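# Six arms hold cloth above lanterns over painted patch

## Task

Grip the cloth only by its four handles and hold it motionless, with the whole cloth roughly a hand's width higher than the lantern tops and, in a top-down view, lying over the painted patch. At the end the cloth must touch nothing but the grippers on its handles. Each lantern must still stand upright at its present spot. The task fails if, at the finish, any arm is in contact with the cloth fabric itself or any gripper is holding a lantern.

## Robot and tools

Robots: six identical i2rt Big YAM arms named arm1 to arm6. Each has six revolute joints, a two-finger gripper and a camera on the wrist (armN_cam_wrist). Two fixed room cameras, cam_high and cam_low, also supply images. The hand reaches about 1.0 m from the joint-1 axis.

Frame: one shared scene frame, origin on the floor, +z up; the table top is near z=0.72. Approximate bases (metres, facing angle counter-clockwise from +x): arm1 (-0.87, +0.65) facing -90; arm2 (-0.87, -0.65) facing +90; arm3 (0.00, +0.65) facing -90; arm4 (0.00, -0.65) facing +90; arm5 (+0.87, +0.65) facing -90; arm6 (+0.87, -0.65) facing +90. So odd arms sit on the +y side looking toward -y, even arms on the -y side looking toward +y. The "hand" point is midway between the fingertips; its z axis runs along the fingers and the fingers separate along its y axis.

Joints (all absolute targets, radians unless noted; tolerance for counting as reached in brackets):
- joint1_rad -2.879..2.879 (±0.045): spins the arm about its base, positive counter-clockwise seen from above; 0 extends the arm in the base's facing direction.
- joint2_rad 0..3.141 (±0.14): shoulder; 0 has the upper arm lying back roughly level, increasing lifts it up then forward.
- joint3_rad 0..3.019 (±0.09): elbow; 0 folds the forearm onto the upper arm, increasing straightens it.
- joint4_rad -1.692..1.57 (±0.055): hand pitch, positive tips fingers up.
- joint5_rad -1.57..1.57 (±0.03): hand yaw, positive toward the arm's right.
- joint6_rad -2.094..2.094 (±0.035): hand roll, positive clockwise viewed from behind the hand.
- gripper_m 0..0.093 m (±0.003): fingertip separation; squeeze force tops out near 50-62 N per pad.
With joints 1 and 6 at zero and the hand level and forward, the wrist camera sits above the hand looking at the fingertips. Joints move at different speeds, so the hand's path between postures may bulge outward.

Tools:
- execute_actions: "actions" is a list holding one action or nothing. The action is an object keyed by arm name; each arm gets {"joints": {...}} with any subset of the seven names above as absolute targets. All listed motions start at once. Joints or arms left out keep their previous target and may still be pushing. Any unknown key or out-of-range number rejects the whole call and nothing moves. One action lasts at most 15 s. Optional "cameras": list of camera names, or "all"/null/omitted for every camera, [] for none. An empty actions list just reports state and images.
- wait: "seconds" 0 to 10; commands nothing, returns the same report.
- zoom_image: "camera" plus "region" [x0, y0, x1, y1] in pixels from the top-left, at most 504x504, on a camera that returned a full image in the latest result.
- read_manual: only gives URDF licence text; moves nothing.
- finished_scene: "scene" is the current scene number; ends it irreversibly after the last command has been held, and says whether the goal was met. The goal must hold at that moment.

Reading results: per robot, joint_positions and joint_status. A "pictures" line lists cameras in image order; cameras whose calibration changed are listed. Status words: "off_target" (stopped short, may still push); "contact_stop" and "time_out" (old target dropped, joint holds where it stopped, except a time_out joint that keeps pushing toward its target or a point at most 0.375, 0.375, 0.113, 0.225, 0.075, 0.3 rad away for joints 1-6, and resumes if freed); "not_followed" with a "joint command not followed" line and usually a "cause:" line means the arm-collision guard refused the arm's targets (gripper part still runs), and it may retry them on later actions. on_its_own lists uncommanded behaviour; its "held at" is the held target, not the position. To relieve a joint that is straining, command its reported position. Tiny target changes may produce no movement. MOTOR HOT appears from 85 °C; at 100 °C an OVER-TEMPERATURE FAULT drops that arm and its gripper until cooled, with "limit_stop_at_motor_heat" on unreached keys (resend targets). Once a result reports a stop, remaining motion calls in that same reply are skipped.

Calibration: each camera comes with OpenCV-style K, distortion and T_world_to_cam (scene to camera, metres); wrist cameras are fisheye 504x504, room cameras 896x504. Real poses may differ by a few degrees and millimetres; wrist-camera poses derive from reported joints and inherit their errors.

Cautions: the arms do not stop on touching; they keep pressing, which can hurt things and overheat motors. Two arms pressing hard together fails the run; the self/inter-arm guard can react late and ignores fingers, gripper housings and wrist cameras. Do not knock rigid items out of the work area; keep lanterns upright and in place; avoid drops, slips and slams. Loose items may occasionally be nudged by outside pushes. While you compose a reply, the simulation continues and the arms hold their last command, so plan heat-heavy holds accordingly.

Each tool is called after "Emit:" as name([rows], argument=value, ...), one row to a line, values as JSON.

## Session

Emit:
execute_actions(actions=[])

Scene clock: 0.00 s.
arm1.joint_positions: joint1_rad=+0.013 joint2_rad=+0.424 joint3_rad=+1.451 joint4_rad=-1.544 joint5_rad=-0.008 joint6_rad=+0.013 gripper_m=+0.095
arm1.joint_status: not commanded
arm1.hand: x=-0.8623 y=+0.5287 z=+1.3165 quat_wxyz=(-0.353, -0.614, -0.611, +0.353) (m; scene frame)
arm2.joint_positions: joint1_rad=-0.010 joint2_rad=+0.451 joint3_rad=+1.449 joint4_rad=-1.544 joint5_rad=-0.010 joint6_rad=-0.015 gripper_m=+0.095
arm2.joint_status: not commanded
arm2.hand: x=-0.8707 y=-0.5228 z=+1.2769 quat_wxyz=(-0.348, +0.620, -0.612, -0.346) (m; scene frame)
arm3.joint_positions: joint1_rad=+0.017 joint2_rad=+0.424 joint3_rad=+1.448 joint4_rad=-1.522 joint5_rad=+0.005 joint6_rad=+0.007 gripper_m=+0.095
arm3.joint_status: not commanded
arm3.hand: x=-0.0001 y=+0.5312 z=+1.3128 quat_wxyz=(-0.360, -0.611, -0.604, +0.363) (m; scene frame)
arm4.joint_positions: joint1_rad=-0.001 joint2_rad=+0.422 joint3_rad=+1.478 joint4_rad=-1.532 joint5_rad=+0.009 joint6_rad=+0.003 gripper_m=+0.094
arm4.joint_status: not commanded
arm4.hand: x=+0.0027 y=-0.5388 z=+1.3286 quat_wxyz=(-0.371, +0.599, -0.609, -0.364) (m; scene frame)
arm5.joint_positions: joint1_rad=-0.011 joint2_rad=+0.447 joint3_rad=+1.465 joint4_rad=-1.548 joint5_rad=-0.015 joint6_rad=+0.005 gripper_m=+0.095
arm5.joint_status: not commanded
arm5.hand: x=+0.8604 y=+0.5211 z=+1.2772 quat_wxyz=(-0.346, -0.633, -0.598, +0.350) (m; scene frame)
arm6.joint_positions: joint1_rad=-0.014 joint2_rad=+0.440 joint3_rad=+1.454 joint4_rad=-1.553 joint5_rad=-0.013 joint6_rad=-0.002 gripper_m=+0.094
arm6.joint_status: not commanded
arm6.hand: x=+0.8707 y=-0.5295 z=+1.3648 quat_wxyz=(-0.350, +0.611, -0.619, -0.349) (m; scene frame)
pictures: arm1_cam_wrist, arm2_cam_wrist, arm3_cam_wrist, arm4_cam_wrist, arm5_cam_wrist, arm6_cam_wrist, cam_high, cam_low
Images, in order (width x height): arm1_cam_wrist 504x504, arm2_cam_wrist 504x504, arm3_cam_wrist 504x504, arm4_cam_wrist 504x504, arm5_cam_wrist 504x504, arm6_cam_wrist 504x504, cam_high 896x504, cam_low 896x504.

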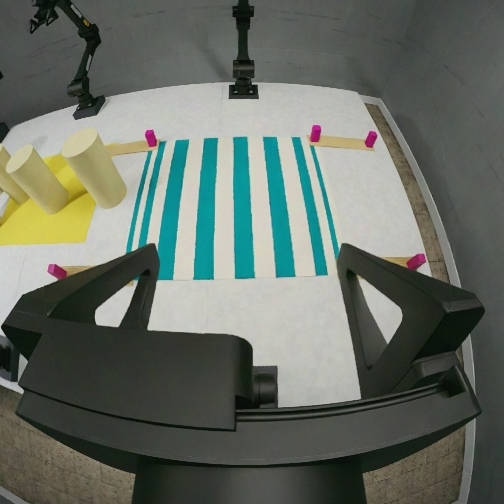

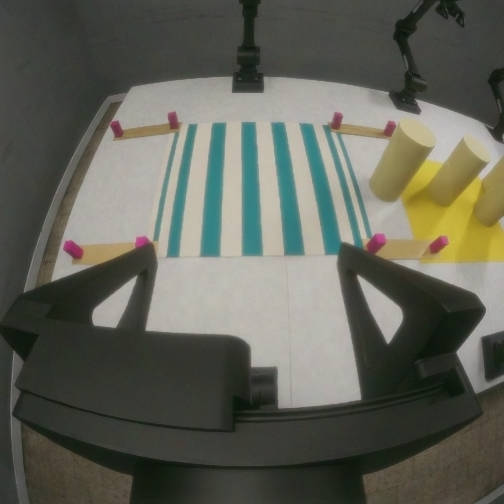

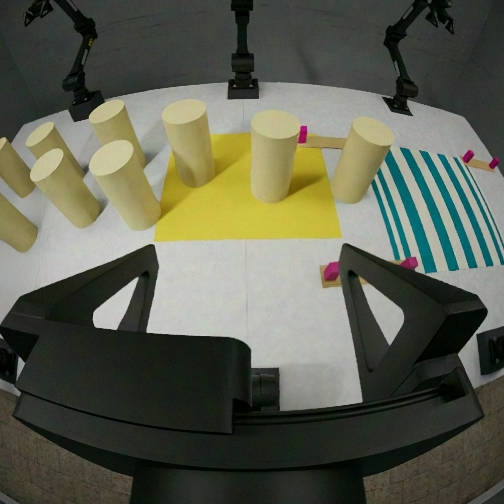

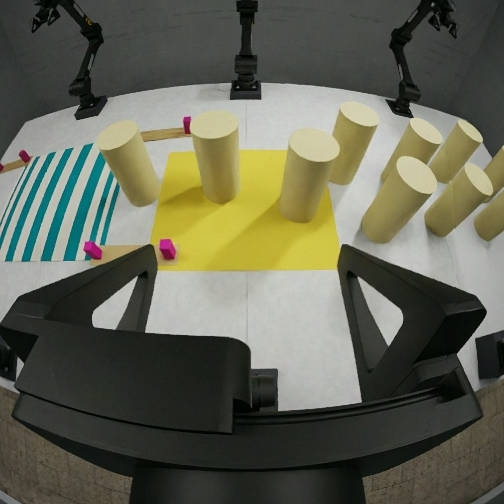

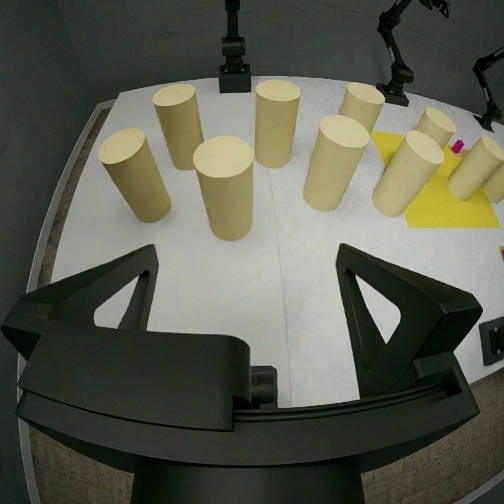

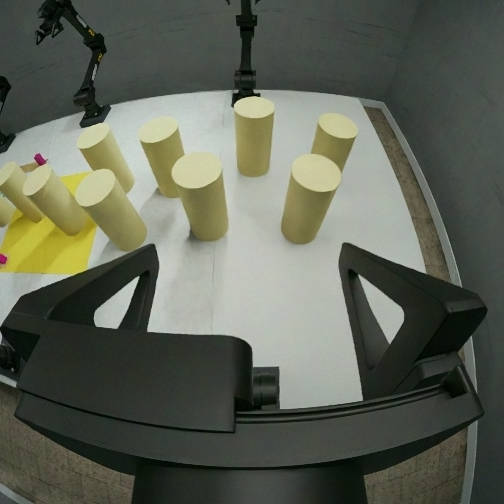

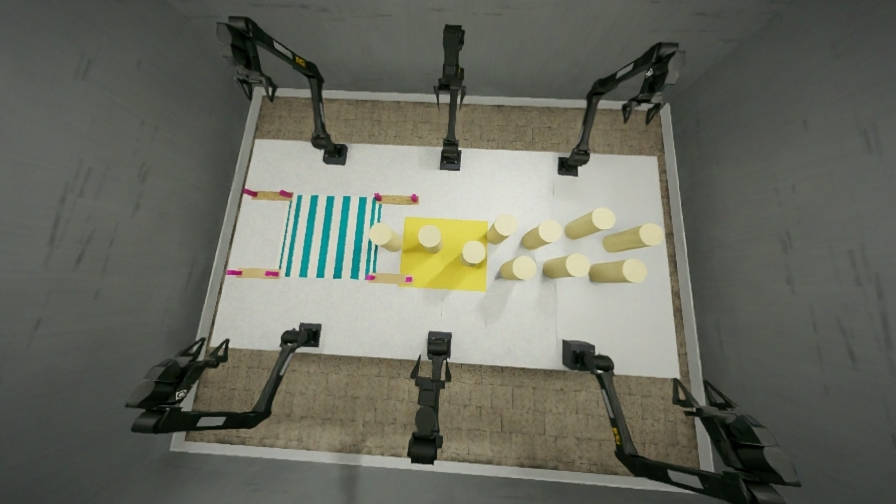

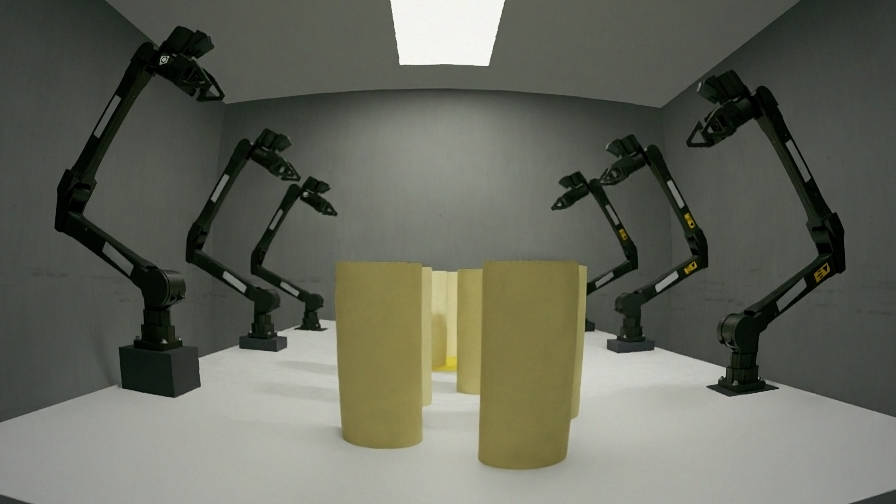

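Emit:
zoom_image(camera="cam_high", region=[210, 160, 370, 300])

Emit:
zoom_image(camera="cam_high", region=[350, 170, 530, 310])

Region (210, 160, 370, 300) of cam_high's 896x504 image, scaled by 3.150, with more detail than that image has; it fills the top 441 rows of this view, and the rest is white.

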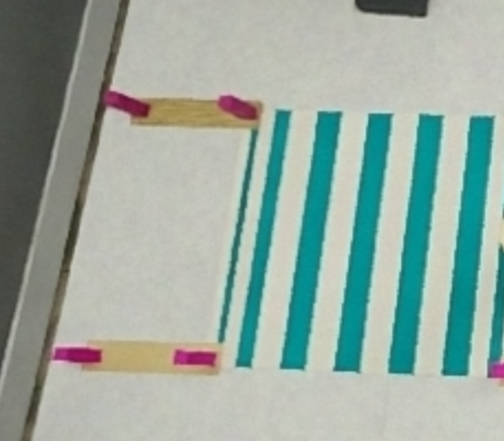

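Region (350, 170, 530, 310) of cam_high's 896x504 image, scaled by 2.800, with more detail than that image has.

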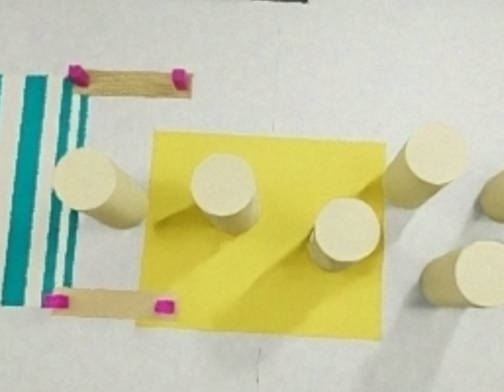

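Emit:
execute_actions([
  {"arm1":{"joints":{"joint1_rad":-1.1,"joint5_rad":-0.466,"joint6_rad":-1.065,"gripper_m":0.093}},"arm2":{"joints":{"joint1_rad":1.072,"joint5_rad":0.453,"joint6_rad":1.015,"gripper_m":0.093}},"arm3":{"joints":{"joint1_rad":-1.08,"joint5_rad":-0.457,"joint6_rad":-1.03,"gripper_m":0.093}},"arm4":{"joints":{"joint1_rad":0.99,"joint5_rad":0.429,"joint6_rad":0.925,"gripper_m":0.093}}},
], cameras=[])

Emit:
execute_actions([
  {"arm1":{"joints":{"joint2_rad":1.983,"joint3_rad":1.63,"joint4_rad":-0.955}},"arm2":{"joints":{"joint2_rad":1.983,"joint3_rad":1.69,"joint4_rad":-0.99}},"arm3":{"joints":{"joint2_rad":1.821,"joint3_rad":1.414,"joint4_rad":-0.885}},"arm4":{"joints":{"joint2_rad":1.89,"joint3_rad":1.6,"joint4_rad":-0.953}}},
], cameras=["arm1_cam_wrist","arm2_cam_wrist","arm3_cam_wrist","arm4_cam_wrist"])

Scene clock: 31.63 s.
arm1.joint_positions: joint1_rad=-1.091 joint2_rad=+0.424 joint3_rad=+1.451 joint4_rad=-1.544 joint5_rad=-0.462 joint6_rad=-1.056 gripper_m=+0.093
arm1.joint_status: all done
arm1.hand: x=-0.9182 y=+0.5316 z=+1.3262 quat_wxyz=(-0.039, -0.527, -0.666, +0.527) (m; scene frame)
arm2.joint_positions: joint1_rad=+1.065 joint2_rad=+0.451 joint3_rad=+1.449 joint4_rad=-1.544 joint5_rad=+0.449 joint6_rad=+1.001 gripper_m=+0.093
arm2.joint_status: all done
arm2.hand: x=-0.9334 y=-0.5302 z=+1.2857 quat_wxyz=(-0.070, +0.546, -0.659, -0.511) (m; scene frame)
arm3.joint_positions: joint1_rad=-1.073 joint2_rad=+0.424 joint3_rad=+1.448 joint4_rad=-1.522 joint5_rad=-0.454 joint6_rad=-1.016 gripper_m=+0.093
arm3.joint_status: all done
arm3.hand: x=-0.0562 y=+0.5361 z=+1.3213 quat_wxyz=(-0.053, -0.536, -0.653, +0.532) (m; scene frame)
arm4.joint_positions: joint1_rad=+0.983 joint2_rad=+0.422 joint3_rad=+1.478 joint4_rad=-1.532 joint5_rad=+0.425 joint6_rad=+0.912 gripper_m=+0.093
arm4.joint_status: all done
arm4.hand: x=-0.0406 y=-0.5360 z=+1.3356 quat_wxyz=(-0.097, +0.534, -0.651, -0.530) (m; scene frame)
arm5.joint_positions: joint1_rad=-0.011 joint2_rad=+0.447 joint3_rad=+1.465 joint4_rad=-1.548 joint5_rad=-0.015 joint6_rad=+0.005 gripper_m=+0.095
arm5.joint_status: not commanded
arm5.hand: x=+0.8604 y=+0.5211 z=+1.2772 quat_wxyz=(-0.346, -0.633, -0.598, +0.350) (m; scene frame)
arm6.joint_positions: joint1_rad=-0.014 joint2_rad=+0.440 joint3_rad=+1.454 joint4_rad=-1.553 joint5_rad=-0.013 joint6_rad=-0.002 gripper_m=+0.094
arm6.joint_status: not commanded
arm6.hand: x=+0.8707 y=-0.5295 z=+1.3648 quat_wxyz=(-0.350, +0.611, -0.619, -0.349) (m; scene frame)
pictures: none
No camera images: the call's "cameras" was empty. Leave "cameras" out to get every camera's image.

Scene clock: 33.70 s.
arm1.joint_positions: joint1_rad=-1.091 joint2_rad=+1.984 joint3_rad=+1.617 joint4_rad=-0.963 joint5_rad=-0.465 joint6_rad=-1.058 gripper_m=+0.093
arm1.joint_status: all done
arm1.hand: x=-1.4133 y=+0.2919 z=+0.8598 quat_wxyz=(-0.177, -0.681, -0.688, +0.180) (m; scene frame)
arm2.joint_positions: joint1_rad=+1.065 joint2_rad=+1.979 joint3_rad=+1.673 joint4_rad=-0.996 joint5_rad=+0.452 joint6_rad=+1.002 gripper_m=+0.093
arm2.joint_status: all done
arm2.hand: x=-1.4120 y=-0.2668 z=+0.8421 quat_wxyz=(-0.183, +0.685, -0.681, -0.182) (m; scene frame)
arm3.joint_positions: joint1_rad=-1.073 joint2_rad=+1.825 joint3_rad=+1.410 joint4_rad=-0.900 joint5_rad=-0.456 joint6_rad=-1.018 gripper_m=+0.093
arm3.joint_status: all done
arm3.hand: x=-0.4892 y=+0.3121 z=+0.8626 quat_wxyz=(-0.182, -0.689, -0.678, +0.181) (m; scene frame)
arm4.joint_positions: joint1_rad=+0.983 joint2_rad=+1.873 joint3_rad=+1.585 joint4_rad=-0.958 joint5_rad=+0.428 joint6_rad=+0.914 gripper_m=+0.093
arm4.joint_status: all done
arm4.hand: x=-0.4896 y=-0.2328 z=+0.9060 quat_wxyz=(-0.181, +0.680, -0.685, -0.189) (m; scene frame)
arm5.joint_positions: joint1_rad=-0.011 joint2_rad=+0.447 joint3_rad=+1.465 joint4_rad=-1.548 joint5_rad=-0.015 joint6_rad=+0.005 gripper_m=+0.095
arm5.joint_status: not commanded
arm5.hand: x=+0.8604 y=+0.5211 z=+1.2772 quat_wxyz=(-0.346, -0.633, -0.598, +0.350) (m; scene frame)
arm6.joint_positions: joint1_rad=-0.014 joint2_rad=+0.440 joint3_rad=+1.454 joint4_rad=-1.553 joint5_rad=-0.013 joint6_rad=-0.002 gripper_m=+0.094
arm6.joint_status: not commanded
arm6.hand: x=+0.8707 y=-0.5295 z=+1.3648 quat_wxyz=(-0.350, +0.611, -0.619, -0.349) (m; scene frame)
pictures: arm1_cam_wrist, arm2_cam_wrist, arm3_cam_wrist, arm4_cam_wrist
camera_calibration (this result's frames):
arm1_cam_wrist: T_world_to_cam=[[-0.999988, -0.00488152, 0.000669499, -1.40961], [-0.00476729, 0.992895, 0.1189, -0.394839], [-0.00124515, 0.118895, -0.992906, 0.946082], [0, 0, 0, 1]] pos_world=[-1.4103, 0.272668, 0.98726]
arm2_cam_wrist: T_world_to_cam=[[0.99992, -0.00509952, 0.0115906, 1.40256], [-0.00644735, -0.992826, 0.119398, -0.372176], [0.0108985, -0.119463, -0.992779, 0.945236], [0, 0, 0, 1]] pos_world=[-1.41514, -0.249433, 0.966591]
arm3_cam_wrist: T_world_to_cam=[[-0.999548, 0.0162103, -0.0253277, -0.470678], [0.0133161, 0.993784, 0.110527, -0.388947], [0.026962, 0.11014, -0.99355, 0.962849], [0, 0, 0, 1]] pos_world=[-0.491246, 0.288111, 0.987707]
arm4_cam_wrist: T_world_to_cam=[[0.99977, -0.00376357, -0.0211025, 0.509061], [-0.00193403, -0.996288, 0.0860568, -0.305269], [-0.021348, -0.0859962, -0.996067, 0.993372], [0, 0, 0, 1]] pos_world=[-0.488328, -0.216794, 1.02648]
Images, in order (width x height): arm1_cam_wrist 504x504, arm2_cam_wrist 504x504, arm3_cam_wrist 504x504, arm4_cam_wrist 504x504.

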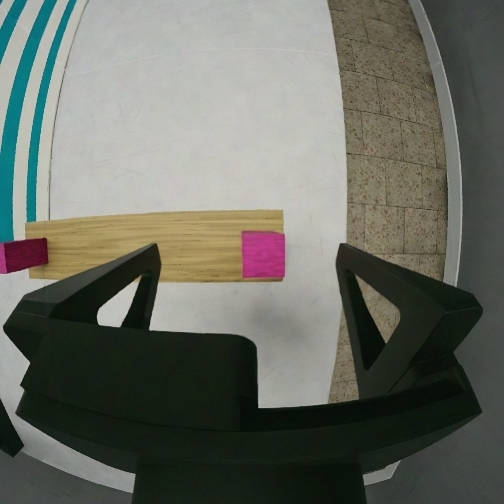

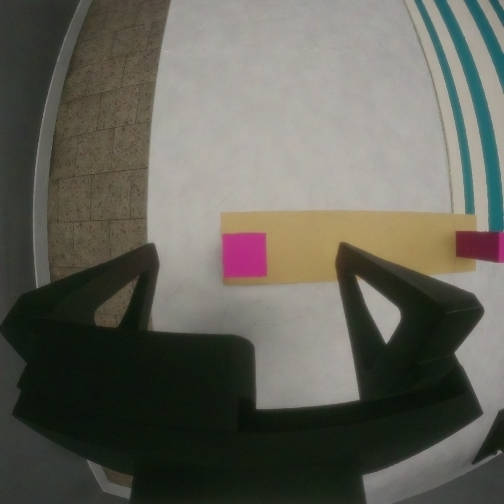

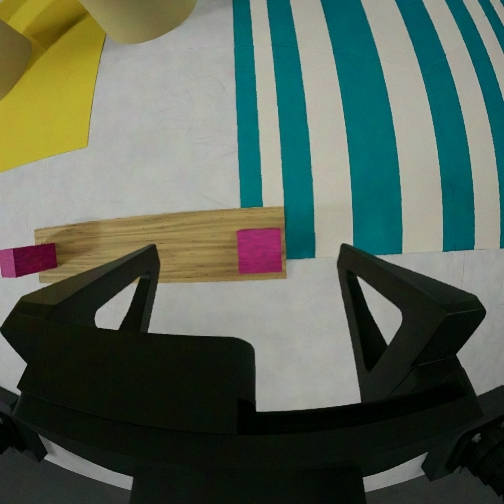

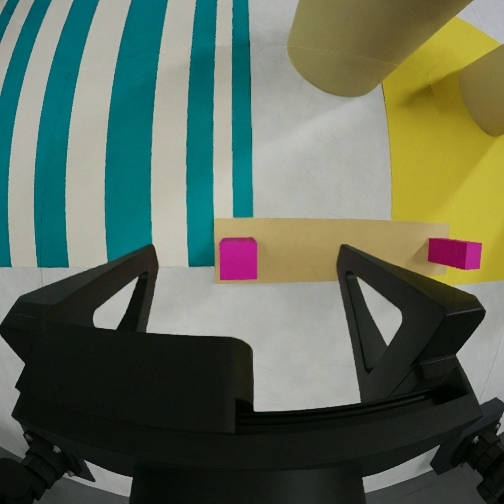

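Emit:
execute_actions([
  {"arm1":{"joints":{"joint1_rad":-1.11,"joint2_rad":2.106,"joint3_rad":1.555,"joint4_rad":-0.75}},"arm2":{"joints":{"joint1_rad":1.087,"joint2_rad":2.085,"joint3_rad":1.568,"joint4_rad":-0.772}},"arm3":{"joints":{"joint2_rad":1.948,"joint3_rad":1.328,"joint4_rad":-0.665}},"arm4":{"joints":{"joint1_rad":1.007,"joint2_rad":2.012,"joint3_rad":1.486,"joint4_rad":-0.725}}},
], cameras=["arm1_cam_wrist","arm2_cam_wrist","arm3_cam_wrist","arm4_cam_wrist"])

Scene clock: 47.67 s.
arm1.joint_positions: joint1_rad=-1.100 joint2_rad=+2.121 joint3_rad=+1.547 joint4_rad=-0.763 joint5_rad=-0.465 joint6_rad=-1.058 gripper_m=+0.093
arm1.joint_status: all done
arm1.hand: x=-1.4218 y=+0.2957 z=+0.7568 quat_wxyz=(-0.177, -0.685, -0.684, +0.178) (m; scene frame)
arm2.joint_positions: joint1_rad=+1.080 joint2_rad=+2.088 joint3_rad=+1.563 joint4_rad=-0.787 joint5_rad=+0.452 joint6_rad=+1.002 gripper_m=+0.093
arm2.joint_status: all done
arm2.hand: x=-1.4155 y=-0.2756 z=+0.7400 quat_wxyz=(-0.183, +0.691, -0.676, -0.178) (m; scene frame)
arm3.joint_positions: joint1_rad=-1.073 joint2_rad=+1.965 joint3_rad=+1.325 joint4_rad=-0.682 joint5_rad=-0.456 joint6_rad=-1.018 gripper_m=+0.093
arm3.joint_status: all done
arm3.hand: x=-0.4919 y=+0.3108 z=+0.7624 quat_wxyz=(-0.183, -0.689, -0.678, +0.178) (m; scene frame)
arm4.joint_positions: joint1_rad=+1.000 joint2_rad=+2.016 joint3_rad=+1.475 joint4_rad=-0.735 joint5_rad=+0.428 joint6_rad=+0.914 gripper_m=+0.093
arm4.joint_status: all done
arm4.hand: x=-0.4979 y=-0.2405 z=+0.7868 quat_wxyz=(-0.183, +0.689, -0.678, -0.176) (m; scene frame)
arm5.joint_positions: joint1_rad=-0.011 joint2_rad=+0.447 joint3_rad=+1.465 joint4_rad=-1.548 joint5_rad=-0.015 joint6_rad=+0.005 gripper_m=+0.095
arm5.joint_status: not commanded
arm5.hand: x=+0.8604 y=+0.5211 z=+1.2772 quat_wxyz=(-0.346, -0.633, -0.598, +0.350) (m; scene frame)
arm6.joint_positions: joint1_rad=-0.014 joint2_rad=+0.440 joint3_rad=+1.454 joint4_rad=-1.553 joint5_rad=-0.013 joint6_rad=-0.002 gripper_m=+0.094
arm6.joint_status: not commanded
arm6.hand: x=+0.8707 y=-0.5295 z=+1.3648 quat_wxyz=(-0.350, +0.611, -0.619, -0.349) (m; scene frame)
pictures: arm1_cam_wrist, arm2_cam_wrist, arm3_cam_wrist, arm4_cam_wrist
camera_calibration (this result's frames):
arm1_cam_wrist: T_world_to_cam=[[-0.999977, 0.00399829, -0.00540402, -1.41608], [0.00331039, 0.99255, 0.121795, -0.377014], [0.00585073, 0.121774, -0.992541, 0.852249], [0, 0, 0, 1]] pos_world=[-1.41979, 0.276085, 0.884158]
arm2_cam_wrist: T_world_to_cam=[[0.999749, 0.00945884, 0.0203223, 1.40454], [0.00686562, -0.992248, 0.124081, -0.353212], [0.0213384, -0.123911, -0.992064, 0.855851], [0, 0, 0, 1]] pos_world=[-1.42002, -0.257711, 0.864342]
arm3_cam_wrist: T_world_to_cam=[[-0.999385, 0.0162986, -0.0310362, -0.471496], [0.0126751, 0.99345, 0.113563, -0.379052], [0.0326838, 0.1131, -0.993046, 0.865086], [0, 0, 0, 1]] pos_world=[-0.494676, 0.286413, 0.887483]
arm4_cam_wrist: T_world_to_cam=[[0.999905, 0.0132775, 0.00360615, 0.499528], [0.0128378, -0.994644, 0.102557, -0.308013], [0.00494854, -0.102501, -0.994721, 0.881837], [0, 0, 0, 1]] pos_world=[-0.49989, -0.222607, 0.906969]
Images, in order (width x height): arm1_cam_wrist 504x504, arm2_cam_wrist 504x504, arm3_cam_wrist 504x504, arm4_cam_wrist 504x504.

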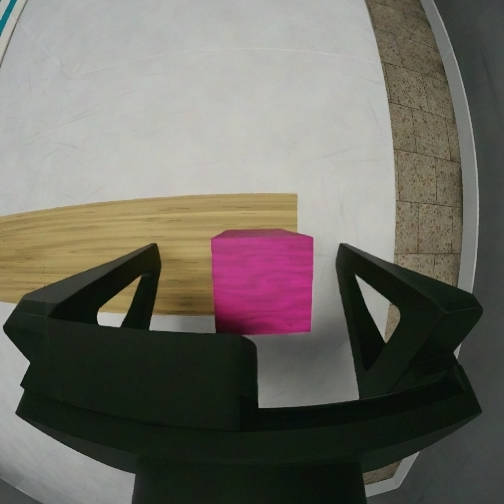

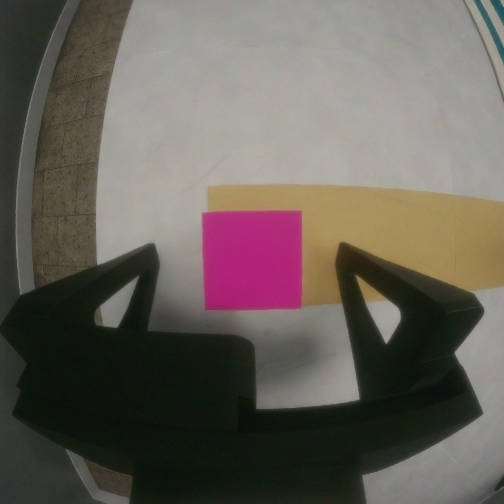

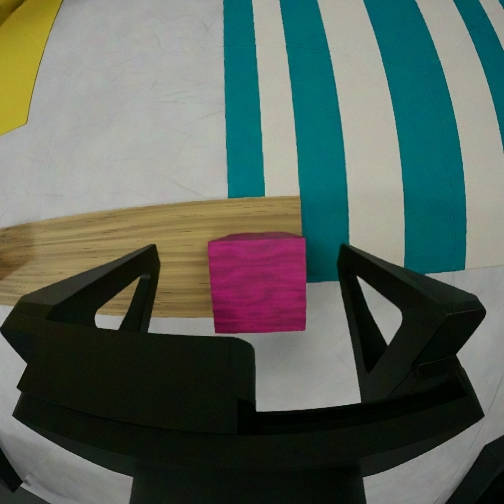

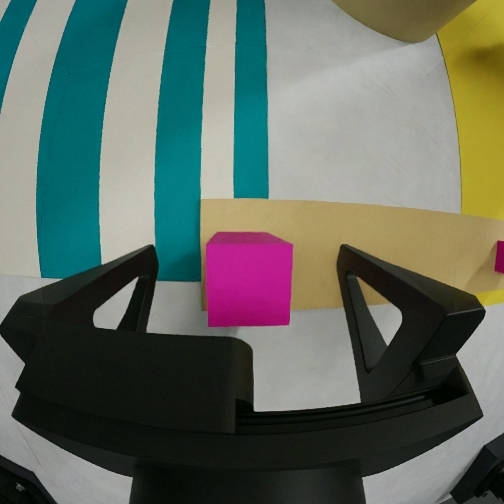

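All well placed. Close.

Emit:
execute_actions([
  {"arm1":{"joints":{"gripper_m":0.0}},"arm2":{"joints":{"gripper_m":0.0}},"arm3":{"joints":{"gripper_m":0.0}},"arm4":{"joints":{"gripper_m":0.0}}},
], cameras=["cam_high"])

Scene clock: 50.30 s.
arm1.joint_positions: joint1_rad=-1.100 joint2_rad=+2.121 joint3_rad=+1.547 joint4_rad=-0.762 joint5_rad=-0.466 joint6_rad=-1.058 gripper_m=+0.029
arm1.joint_status: gripper_m off_target (ended at +0.029, target +0.000)
arm1.hand: x=-1.4220 y=+0.2957 z=+0.7569 quat_wxyz=(-0.177, -0.684, -0.685, +0.178) (m; scene frame)
arm2.joint_positions: joint1_rad=+1.080 joint2_rad=+2.088 joint3_rad=+1.563 joint4_rad=-0.786 joint5_rad=+0.457 joint6_rad=+0.999 gripper_m=+0.029
arm2.joint_status: gripper_m off_target (ended at +0.029, target +0.000)
arm2.hand: x=-1.4151 y=-0.2749 z=+0.7404 quat_wxyz=(-0.186, +0.691, -0.675, -0.179) (m; scene frame)
arm3.joint_positions: joint1_rad=-1.073 joint2_rad=+1.965 joint3_rad=+1.325 joint4_rad=-0.675 joint5_rad=-0.454 joint6_rad=-1.026 gripper_m=+0.029
arm3.joint_status: gripper_m off_target (ended at +0.029, target +0.000)
arm3.hand: x=-0.4936 y=+0.3105 z=+0.7627 quat_wxyz=(-0.180, -0.686, -0.681, +0.182) (m; scene frame)
arm4.joint_positions: joint1_rad=+1.000 joint2_rad=+2.016 joint3_rad=+1.475 joint4_rad=-0.732 joint5_rad=+0.425 joint6_rad=+0.922 gripper_m=+0.029
arm4.joint_status: gripper_m off_target (ended at +0.029, target +0.000)
arm4.hand: x=-0.4989 y=-0.2407 z=+0.7868 quat_wxyz=(-0.180, +0.687, -0.681, -0.178) (m; scene frame)
arm5.joint_positions: joint1_rad=-0.011 joint2_rad=+0.447 joint3_rad=+1.465 joint4_rad=-1.548 joint5_rad=-0.015 joint6_rad=+0.005 gripper_m=+0.095
arm5.joint_status: not commanded
arm5.hand: x=+0.8604 y=+0.5211 z=+1.2772 quat_wxyz=(-0.346, -0.633, -0.598, +0.350) (m; scene frame)
arm6.joint_positions: joint1_rad=-0.014 joint2_rad=+0.440 joint3_rad=+1.454 joint4_rad=-1.553 joint5_rad=-0.013 joint6_rad=-0.002 gripper_m=+0.094
arm6.joint_status: not commanded
arm6.hand: x=+0.8707 y=-0.5295 z=+1.3648 quat_wxyz=(-0.350, +0.611, -0.619, -0.349) (m; scene frame)
pictures: cam_high
Images, in order (width x height): cam_high 896x504.

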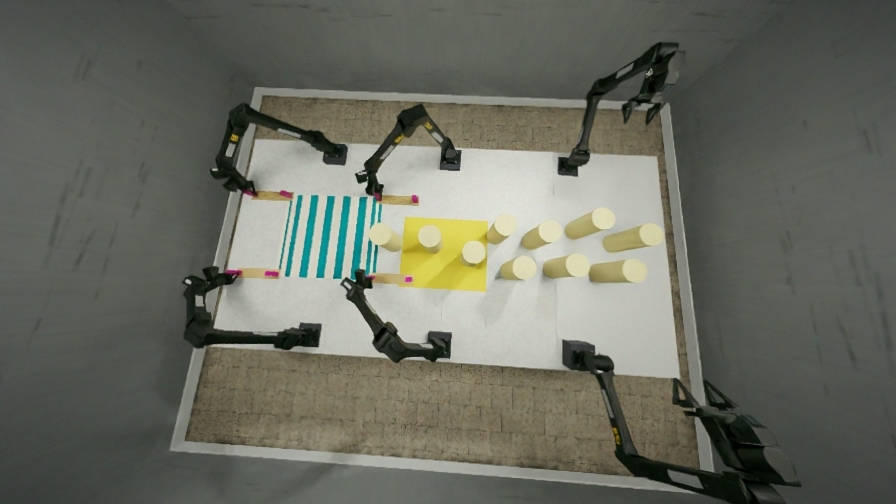

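Emit:
execute_actions([
  {"arm1":{"joints":{"joint1_rad":-1.062,"joint2_rad":1.86,"joint3_rad":1.69,"joint4_rad":-1.101,"joint5_rad":-0.457,"joint6_rad":-1.015}},"arm2":{"joints":{"joint1_rad":1.06,"joint2_rad":1.854,"joint3_rad":1.67,"joint4_rad":-1.082,"joint5_rad":0.452,"joint6_rad":1.0}},"arm3":{"joints":{"joint1_rad":-1.07,"joint2_rad":1.747,"joint3_rad":1.583,"joint4_rad":-1.104,"joint5_rad":-0.454,"joint6_rad":-1.008}},"arm4":{"joints":{"joint1_rad":1.012,"joint2_rad":1.795,"joint3_rad":1.688,"joint4_rad":-1.131,"joint5_rad":0.436,"joint6_rad":0.945}}},
], cameras=["cam_high"])

Emit:
execute_actions([
  {"arm1":{"joints":{"joint1_rad":-1.046,"joint2_rad":1.811,"joint3_rad":2.02,"joint4_rad":-1.48,"joint5_rad":-0.45,"joint6_rad":-0.99}},"arm2":{"joints":{"joint1_rad":1.056,"joint2_rad":1.805,"joint3_rad":2.0,"joint4_rad":-1.48,"joint5_rad":0.45,"joint6_rad":0.99}},"arm3":{"joints":{"joint1_rad":-1.03,"joint2_rad":1.771,"joint3_rad":2.12,"joint4_rad":-1.6,"joint5_rad":-0.442,"joint6_rad":-0.962}},"arm4":{"joints":{"joint1_rad":1.025,"joint2_rad":1.765,"joint3_rad":2.115,"joint4_rad":-1.6,"joint5_rad":0.442,"joint6_rad":0.962}}},
], cameras=["cam_high","cam_low"])

Scene clock: 65.73 s.
arm1.joint_positions: joint1_rad=-1.061 joint2_rad=+1.863 joint3_rad=+1.666 joint4_rad=-1.089 joint5_rad=-0.454 joint6_rad=-1.020 gripper_m=+0.029
arm1.joint_status: all done
arm1.hand: x=-1.3913 y=+0.2819 z=+0.9469 quat_wxyz=(-0.171, -0.679, -0.687, +0.193) (m; scene frame)
arm2.joint_positions: joint1_rad=+1.062 joint2_rad=+1.838 joint3_rad=+1.640 joint4_rad=-1.070 joint5_rad=+0.451 joint6_rad=+0.999 gripper_m=+0.029
arm2.joint_status: all done
arm2.hand: x=-1.3851 y=-0.2796 z=+0.9106 quat_wxyz=(-0.179, +0.681, -0.682, -0.196) (m; scene frame)
arm3.joint_positions: joint1_rad=-1.073 joint2_rad=+1.749 joint3_rad=+1.557 joint4_rad=-1.085 joint5_rad=-0.451 joint6_rad=-1.026 gripper_m=+0.029
arm3.joint_status: all done
arm3.hand: x=-0.4955 y=+0.3099 z=+0.9572 quat_wxyz=(-0.174, -0.682, -0.682, +0.199) (m; scene frame)
arm4.joint_positions: joint1_rad=+1.002 joint2_rad=+1.779 joint3_rad=+1.673 joint4_rad=-1.117 joint5_rad=+0.432 joint6_rad=+0.943 gripper_m=+0.029
arm4.joint_status: all done
arm4.hand: x=-0.4852 y=-0.2493 z=+0.9911 quat_wxyz=(-0.176, +0.673, -0.689, -0.205) (m; scene frame)
arm5.joint_positions: joint1_rad=-0.011 joint2_rad=+0.447 joint3_rad=+1.465 joint4_rad=-1.548 joint5_rad=-0.015 joint6_rad=+0.005 gripper_m=+0.095
arm5.joint_status: not commanded
arm5.hand: x=+0.8604 y=+0.5211 z=+1.2772 quat_wxyz=(-0.346, -0.633, -0.598, +0.350) (m; scene frame)
arm6.joint_positions: joint1_rad=-0.014 joint2_rad=+0.440 joint3_rad=+1.454 joint4_rad=-1.553 joint5_rad=-0.013 joint6_rad=-0.002 gripper_m=+0.094
arm6.joint_status: not commanded
arm6.hand: x=+0.8707 y=-0.5295 z=+1.3648 quat_wxyz=(-0.350, +0.611, -0.619, -0.349) (m; scene frame)
pictures: cam_high
Images, in order (width x height): cam_high 896x504.

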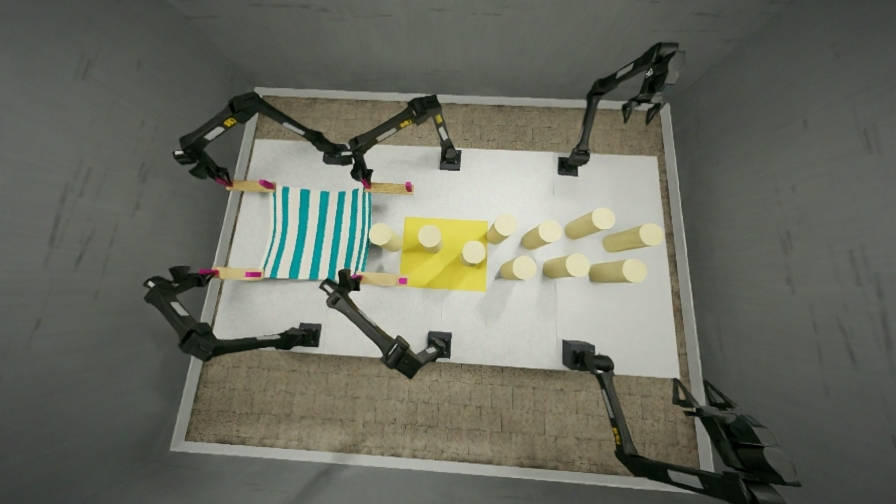

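Scene clock: 67.07 s.
arm1.joint_positions: joint1_rad=-1.050 joint2_rad=+1.805 joint3_rad=+1.977 joint4_rad=-1.468 joint5_rad=-0.449 joint6_rad=-0.987 gripper_m=+0.029
arm1.joint_status: all done
arm1.hand: x=-1.3676 y=+0.2854 z=+1.0955 quat_wxyz=(-0.174, -0.689, -0.679, +0.184) (m; scene frame)
arm2.joint_positions: joint1_rad=+1.061 joint2_rad=+1.799 joint3_rad=+1.953 joint4_rad=-1.466 joint5_rad=+0.449 joint6_rad=+0.997 gripper_m=+0.029
arm2.joint_status: all done
arm2.hand: x=-1.3670 y=-0.2891 z=+1.0480 quat_wxyz=(-0.184, +0.687, -0.681, -0.176) (m; scene frame)
arm3.joint_positions: joint1_rad=-1.026 joint2_rad=+1.778 joint3_rad=+2.068 joint4_rad=-1.583 joint5_rad=-0.439 joint6_rad=-0.984 gripper_m=+0.029
arm3.joint_status: all done
arm3.hand: x=-0.4777 y=+0.2895 z=+1.1333 quat_wxyz=(-0.178, -0.684, -0.684, +0.182) (m; scene frame)
arm4.joint_positions: joint1_rad=+1.014 joint2_rad=+1.773 joint3_rad=+2.076 joint4_rad=-1.583 joint5_rad=+0.436 joint6_rad=+0.960 gripper_m=+0.029
arm4.joint_status: all done
arm4.hand: x=-0.4640 y=-0.2706 z=+1.1430 quat_wxyz=(-0.181, +0.678, -0.689, -0.181) (m; scene frame)
arm5.joint_positions: joint1_rad=-0.011 joint2_rad=+0.447 joint3_rad=+1.465 joint4_rad=-1.548 joint5_rad=-0.015 joint6_rad=+0.005 gripper_m=+0.095
arm5.joint_status: not commanded
arm5.hand: x=+0.8604 y=+0.5211 z=+1.2772 quat_wxyz=(-0.346, -0.633, -0.598, +0.350) (m; scene frame)
arm6.joint_positions: joint1_rad=-0.014 joint2_rad=+0.440 joint3_rad=+1.454 joint4_rad=-1.553 joint5_rad=-0.013 joint6_rad=-0.002 gripper_m=+0.094
arm6.joint_status: not commanded
arm6.hand: x=+0.8707 y=-0.5295 z=+1.3648 quat_wxyz=(-0.350, +0.611, -0.619, -0.349) (m; scene frame)
pictures: cam_high, cam_low
Images, in order (width x height): cam_high 896x504, cam_low 896x504.

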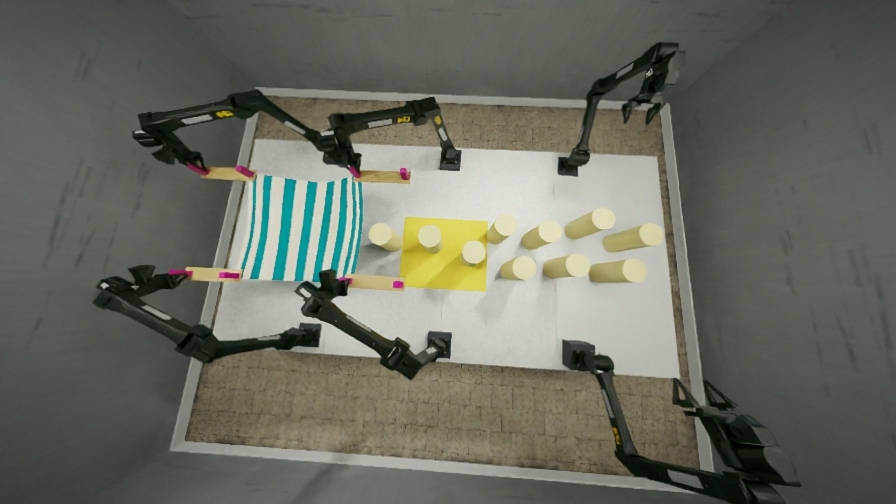

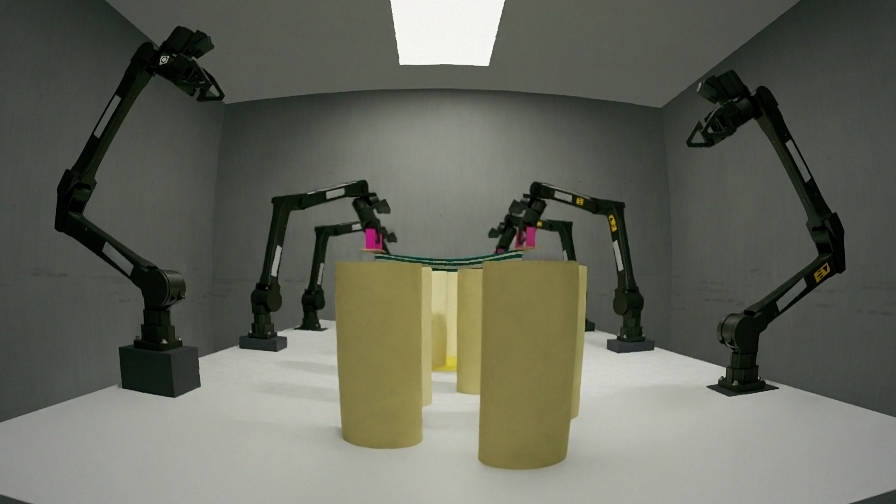

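Emit:
execute_actions([
  {"arm1":{"joints":{"joint1_rad":-0.995,"joint2_rad":1.735,"joint3_rad":2.085,"joint4_rad":-1.592,"joint5_rad":-0.439,"joint6_rad":-0.945}},"arm2":{"joints":{"joint1_rad":1.0,"joint2_rad":1.66,"joint3_rad":1.965,"joint4_rad":-1.56,"joint5_rad":0.434,"joint6_rad":0.925}},"arm3":{"joints":{"joint1_rad":-0.953,"joint2_rad":1.598,"joint3_rad":1.93,"joint4_rad":-1.575,"joint5_rad":-0.42,"joint6_rad":-0.87}},"arm4":{"joints":{"joint1_rad":0.975,"joint2_rad":1.578,"joint3_rad":1.91,"joint4_rad":-1.585,"joint5_rad":0.426,"joint6_rad":0.89}}},
], cameras=["cam_high","cam_low"])

Scene clock: 74.17 s.
arm1.joint_positions: joint1_rad=-0.985 joint2_rad=+1.739 joint3_rad=+2.035 joint4_rad=-1.582 joint5_rad=-0.438 joint6_rad=-0.937 gripper_m=+0.029
arm1.joint_status: all done
arm1.hand: x=-1.3164 y=+0.2721 z=+1.1499 quat_wxyz=(-0.178, -0.684, -0.685, +0.177) (m; scene frame)
arm2.joint_positions: joint1_rad=+0.992 joint2_rad=+1.645 joint3_rad=+1.953 joint4_rad=-1.548 joint5_rad=+0.432 joint6_rad=+0.940 gripper_m=+0.029
arm2.joint_status: all done
arm2.hand: x=-1.2977 y=-0.2868 z=+1.1279 quat_wxyz=(-0.179, +0.676, -0.688, -0.197) (m; scene frame)
arm3.joint_positions: joint1_rad=-0.941 joint2_rad=+1.601 joint3_rad=+1.935 joint4_rad=-1.578 joint5_rad=-0.418 joint6_rad=-0.893 gripper_m=+0.029
arm3.joint_status: all done
arm3.hand: x=-0.3990 y=+0.2866 z=+1.1709 quat_wxyz=(-0.179, -0.682, -0.684, +0.188) (m; scene frame)
arm4.joint_positions: joint1_rad=+0.974 joint2_rad=+1.584 joint3_rad=+1.911 joint4_rad=-1.577 joint5_rad=+0.424 joint6_rad=+0.915 gripper_m=+0.029
arm4.joint_status: all done
arm4.hand: x=-0.3958 y=-0.2912 z=+1.1735 quat_wxyz=(-0.181, +0.677, -0.689, -0.187) (m; scene frame)
arm5.joint_positions: joint1_rad=-0.011 joint2_rad=+0.447 joint3_rad=+1.465 joint4_rad=-1.548 joint5_rad=-0.015 joint6_rad=+0.005 gripper_m=+0.095
arm5.joint_status: not commanded
arm5.hand: x=+0.8604 y=+0.5211 z=+1.2772 quat_wxyz=(-0.346, -0.633, -0.598, +0.350) (m; scene frame)
arm6.joint_positions: joint1_rad=-0.014 joint2_rad=+0.440 joint3_rad=+1.454 joint4_rad=-1.553 joint5_rad=-0.013 joint6_rad=-0.002 gripper_m=+0.094
arm6.joint_status: not commanded
arm6.hand: x=+0.8707 y=-0.5295 z=+1.3648 quat_wxyz=(-0.350, +0.611, -0.619, -0.349) (m; scene frame)
pictures: cam_high, cam_low
Images, in order (width x height): cam_high 896x504, cam_low 896x504.

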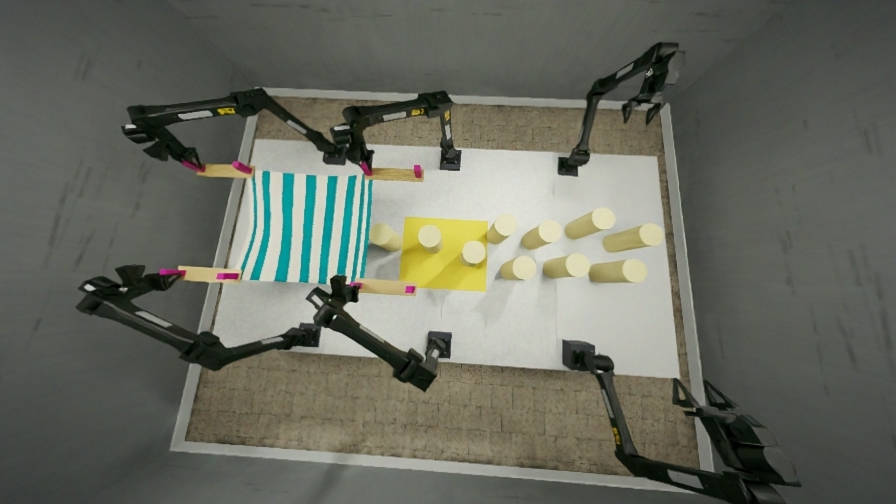

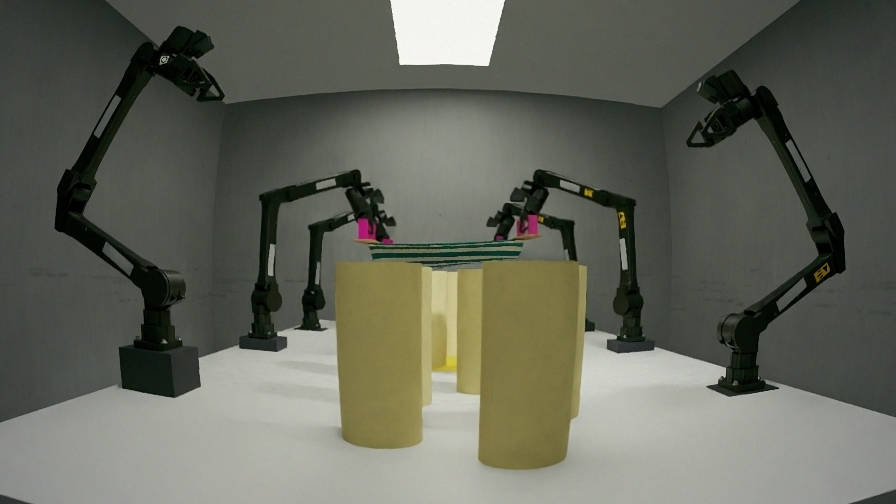

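Emit:
execute_actions([
  {"arm1":{"joints":{"joint1_rad":-0.915,"joint2_rad":1.5,"joint3_rad":1.825,"joint4_rad":-1.557,"joint5_rad":-0.412,"joint6_rad":-0.86}},"arm2":{"joints":{"joint1_rad":0.905,"joint2_rad":1.455,"joint3_rad":1.765,"joint4_rad":-1.537,"joint5_rad":0.4,"joint6_rad":0.815}},"arm3":{"joints":{"joint1_rad":-0.813,"joint2_rad":1.378,"joint3_rad":1.687,"joint4_rad":-1.492,"joint5_rad":-0.372,"joint6_rad":-0.722}},"arm4":{"joints":{"joint1_rad":0.836,"joint2_rad":1.354,"joint3_rad":1.67,"joint4_rad":-1.505,"joint5_rad":0.38,"joint6_rad":0.742}}},
], cameras=[])

Emit:
execute_actions([
  {"arm1":{"joints":{"joint1_rad":-0.785,"joint2_rad":1.325,"joint3_rad":1.633,"joint4_rad":-1.49,"joint5_rad":-0.366,"joint6_rad":-0.735}},"arm2":{"joints":{"joint1_rad":0.75,"joint2_rad":1.273,"joint3_rad":1.581,"joint4_rad":-1.475,"joint5_rad":0.345,"joint6_rad":0.668}},"arm3":{"joints":{"joint1_rad":-0.618,"joint2_rad":1.2,"joint3_rad":1.522,"joint4_rad":-1.442,"joint5_rad":-0.292,"joint6_rad":-0.53}},"arm4":{"joints":{"joint1_rad":0.64,"joint2_rad":1.18,"joint3_rad":1.504,"joint4_rad":-1.457,"joint5_rad":0.301,"joint6_rad":0.545}}},
], cameras=["cam_high","cam_low"])

Scene clock: 81.07 s.
arm1.joint_positions: joint1_rad=-0.899 joint2_rad=+1.495 joint3_rad=+1.825 joint4_rad=-1.563 joint5_rad=-0.412 joint6_rad=-0.835 gripper_m=+0.029
arm1.joint_status: all done
arm1.hand: x=-1.2185 y=+0.2879 z=+1.1837 quat_wxyz=(-0.178, -0.686, -0.682, +0.183) (m; scene frame)
arm2.joint_positions: joint1_rad=+0.894 joint2_rad=+1.448 joint3_rad=+1.767 joint4_rad=-1.544 joint5_rad=+0.398 joint6_rad=+0.819 gripper_m=+0.029
arm2.joint_status: all done
arm2.hand: x=-1.2072 y=-0.2961 z=+1.1427 quat_wxyz=(-0.182, +0.686, -0.680, -0.183) (m; scene frame)
arm3.joint_positions: joint1_rad=-0.801 joint2_rad=+1.375 joint3_rad=+1.692 joint4_rad=-1.501 joint5_rad=-0.368 joint6_rad=-0.745 gripper_m=+0.029
arm3.joint_status: all done
arm3.hand: x=-0.2982 y=+0.2879 z=+1.1741 quat_wxyz=(-0.179, -0.683, -0.682, +0.190) (m; scene frame)
arm4.joint_positions: joint1_rad=+0.825 joint2_rad=+1.354 joint3_rad=+1.672 joint4_rad=-1.493 joint5_rad=+0.376 joint6_rad=+0.768 gripper_m=+0.029
arm4.joint_status: all done
arm4.hand: x=-0.2924 y=-0.2894 z=+1.1795 quat_wxyz=(-0.181, +0.673, -0.690, -0.194) (m; scene frame)
arm5.joint_positions: joint1_rad=-0.011 joint2_rad=+0.447 joint3_rad=+1.465 joint4_rad=-1.548 joint5_rad=-0.015 joint6_rad=+0.005 gripper_m=+0.095
arm5.joint_status: not commanded
arm5.hand: x=+0.8604 y=+0.5211 z=+1.2772 quat_wxyz=(-0.346, -0.633, -0.598, +0.350) (m; scene frame)
arm6.joint_positions: joint1_rad=-0.014 joint2_rad=+0.440 joint3_rad=+1.454 joint4_rad=-1.553 joint5_rad=-0.013 joint6_rad=-0.002 gripper_m=+0.094
arm6.joint_status: not commanded
arm6.hand: x=+0.8707 y=-0.5295 z=+1.3648 quat_wxyz=(-0.350, +0.611, -0.619, -0.349) (m; scene frame)
pictures: none
No camera images: the call's "cameras" was empty. Leave "cameras" out to get every camera's image.

Scene clock: 82.27 s.
arm1.joint_positions: joint1_rad=-0.766 joint2_rad=+1.321 joint3_rad=+1.632 joint4_rad=-1.503 joint5_rad=-0.367 joint6_rad=-0.703 gripper_m=+0.029
arm1.joint_status: all done
arm1.hand: x=-1.1344 y=+0.2878 z=+1.1776 quat_wxyz=(-0.179, -0.686, -0.682, +0.179) (m; scene frame)
arm2.joint_positions: joint1_rad=+0.739 joint2_rad=+1.269 joint3_rad=+1.582 joint4_rad=-1.488 joint5_rad=+0.342 joint6_rad=+0.672 gripper_m=+0.029
arm2.joint_status: all done
arm2.hand: x=-1.1172 y=-0.2954 z=+1.1392 quat_wxyz=(-0.182, +0.684, -0.683, -0.180) (m; scene frame)
arm3.joint_positions: joint1_rad=-0.608 joint2_rad=+1.201 joint3_rad=+1.522 joint4_rad=-1.445 joint5_rad=-0.289 joint6_rad=-0.554 gripper_m=+0.029
arm3.joint_status: all done
arm3.hand: x=-0.2028 y=+0.2869 z=+1.1703 quat_wxyz=(-0.179, -0.685, -0.680, +0.189) (m; scene frame)
arm4.joint_positions: joint1_rad=+0.633 joint2_rad=+1.188 joint3_rad=+1.501 joint4_rad=-1.443 joint5_rad=+0.296 joint6_rad=+0.572 gripper_m=+0.029
arm4.joint_status: all done
arm4.hand: x=-0.1990 y=-0.2892 z=+1.1703 quat_wxyz=(-0.181, +0.679, -0.687, -0.186) (m; scene frame)
arm5.joint_positions: joint1_rad=-0.011 joint2_rad=+0.447 joint3_rad=+1.465 joint4_rad=-1.548 joint5_rad=-0.015 joint6_rad=+0.005 gripper_m=+0.095
arm5.joint_status: not commanded
arm5.hand: x=+0.8604 y=+0.5211 z=+1.2772 quat_wxyz=(-0.346, -0.633, -0.598, +0.350) (m; scene frame)
arm6.joint_positions: joint1_rad=-0.014 joint2_rad=+0.440 joint3_rad=+1.454 joint4_rad=-1.553 joint5_rad=-0.013 joint6_rad=-0.002 gripper_m=+0.094
arm6.joint_status: not commanded
arm6.hand: x=+0.8707 y=-0.5295 z=+1.3648 quat_wxyz=(-0.350, +0.611, -0.619, -0.349) (m; scene frame)
pictures: cam_high, cam_low
Images, in order (width x height): cam_high 896x504, cam_low 896x504.

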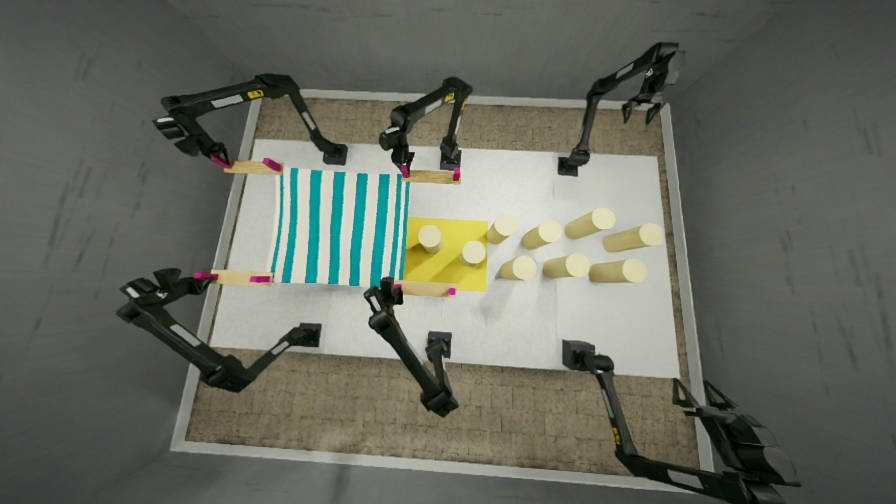

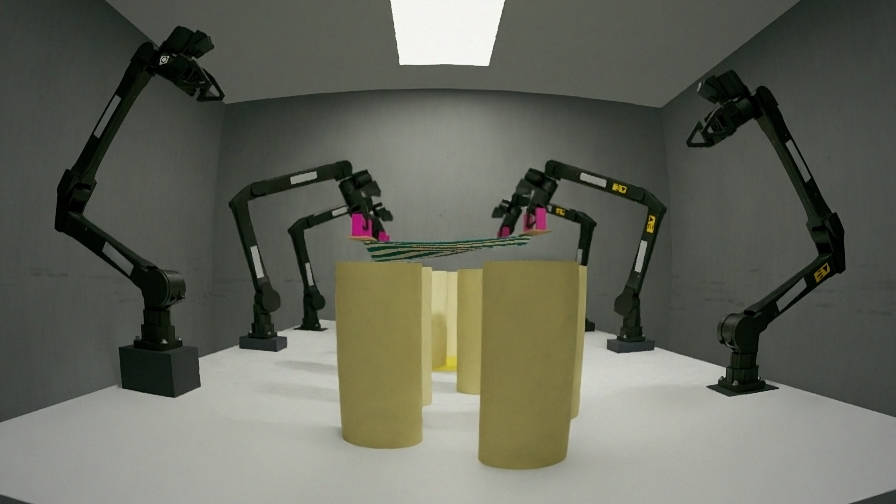

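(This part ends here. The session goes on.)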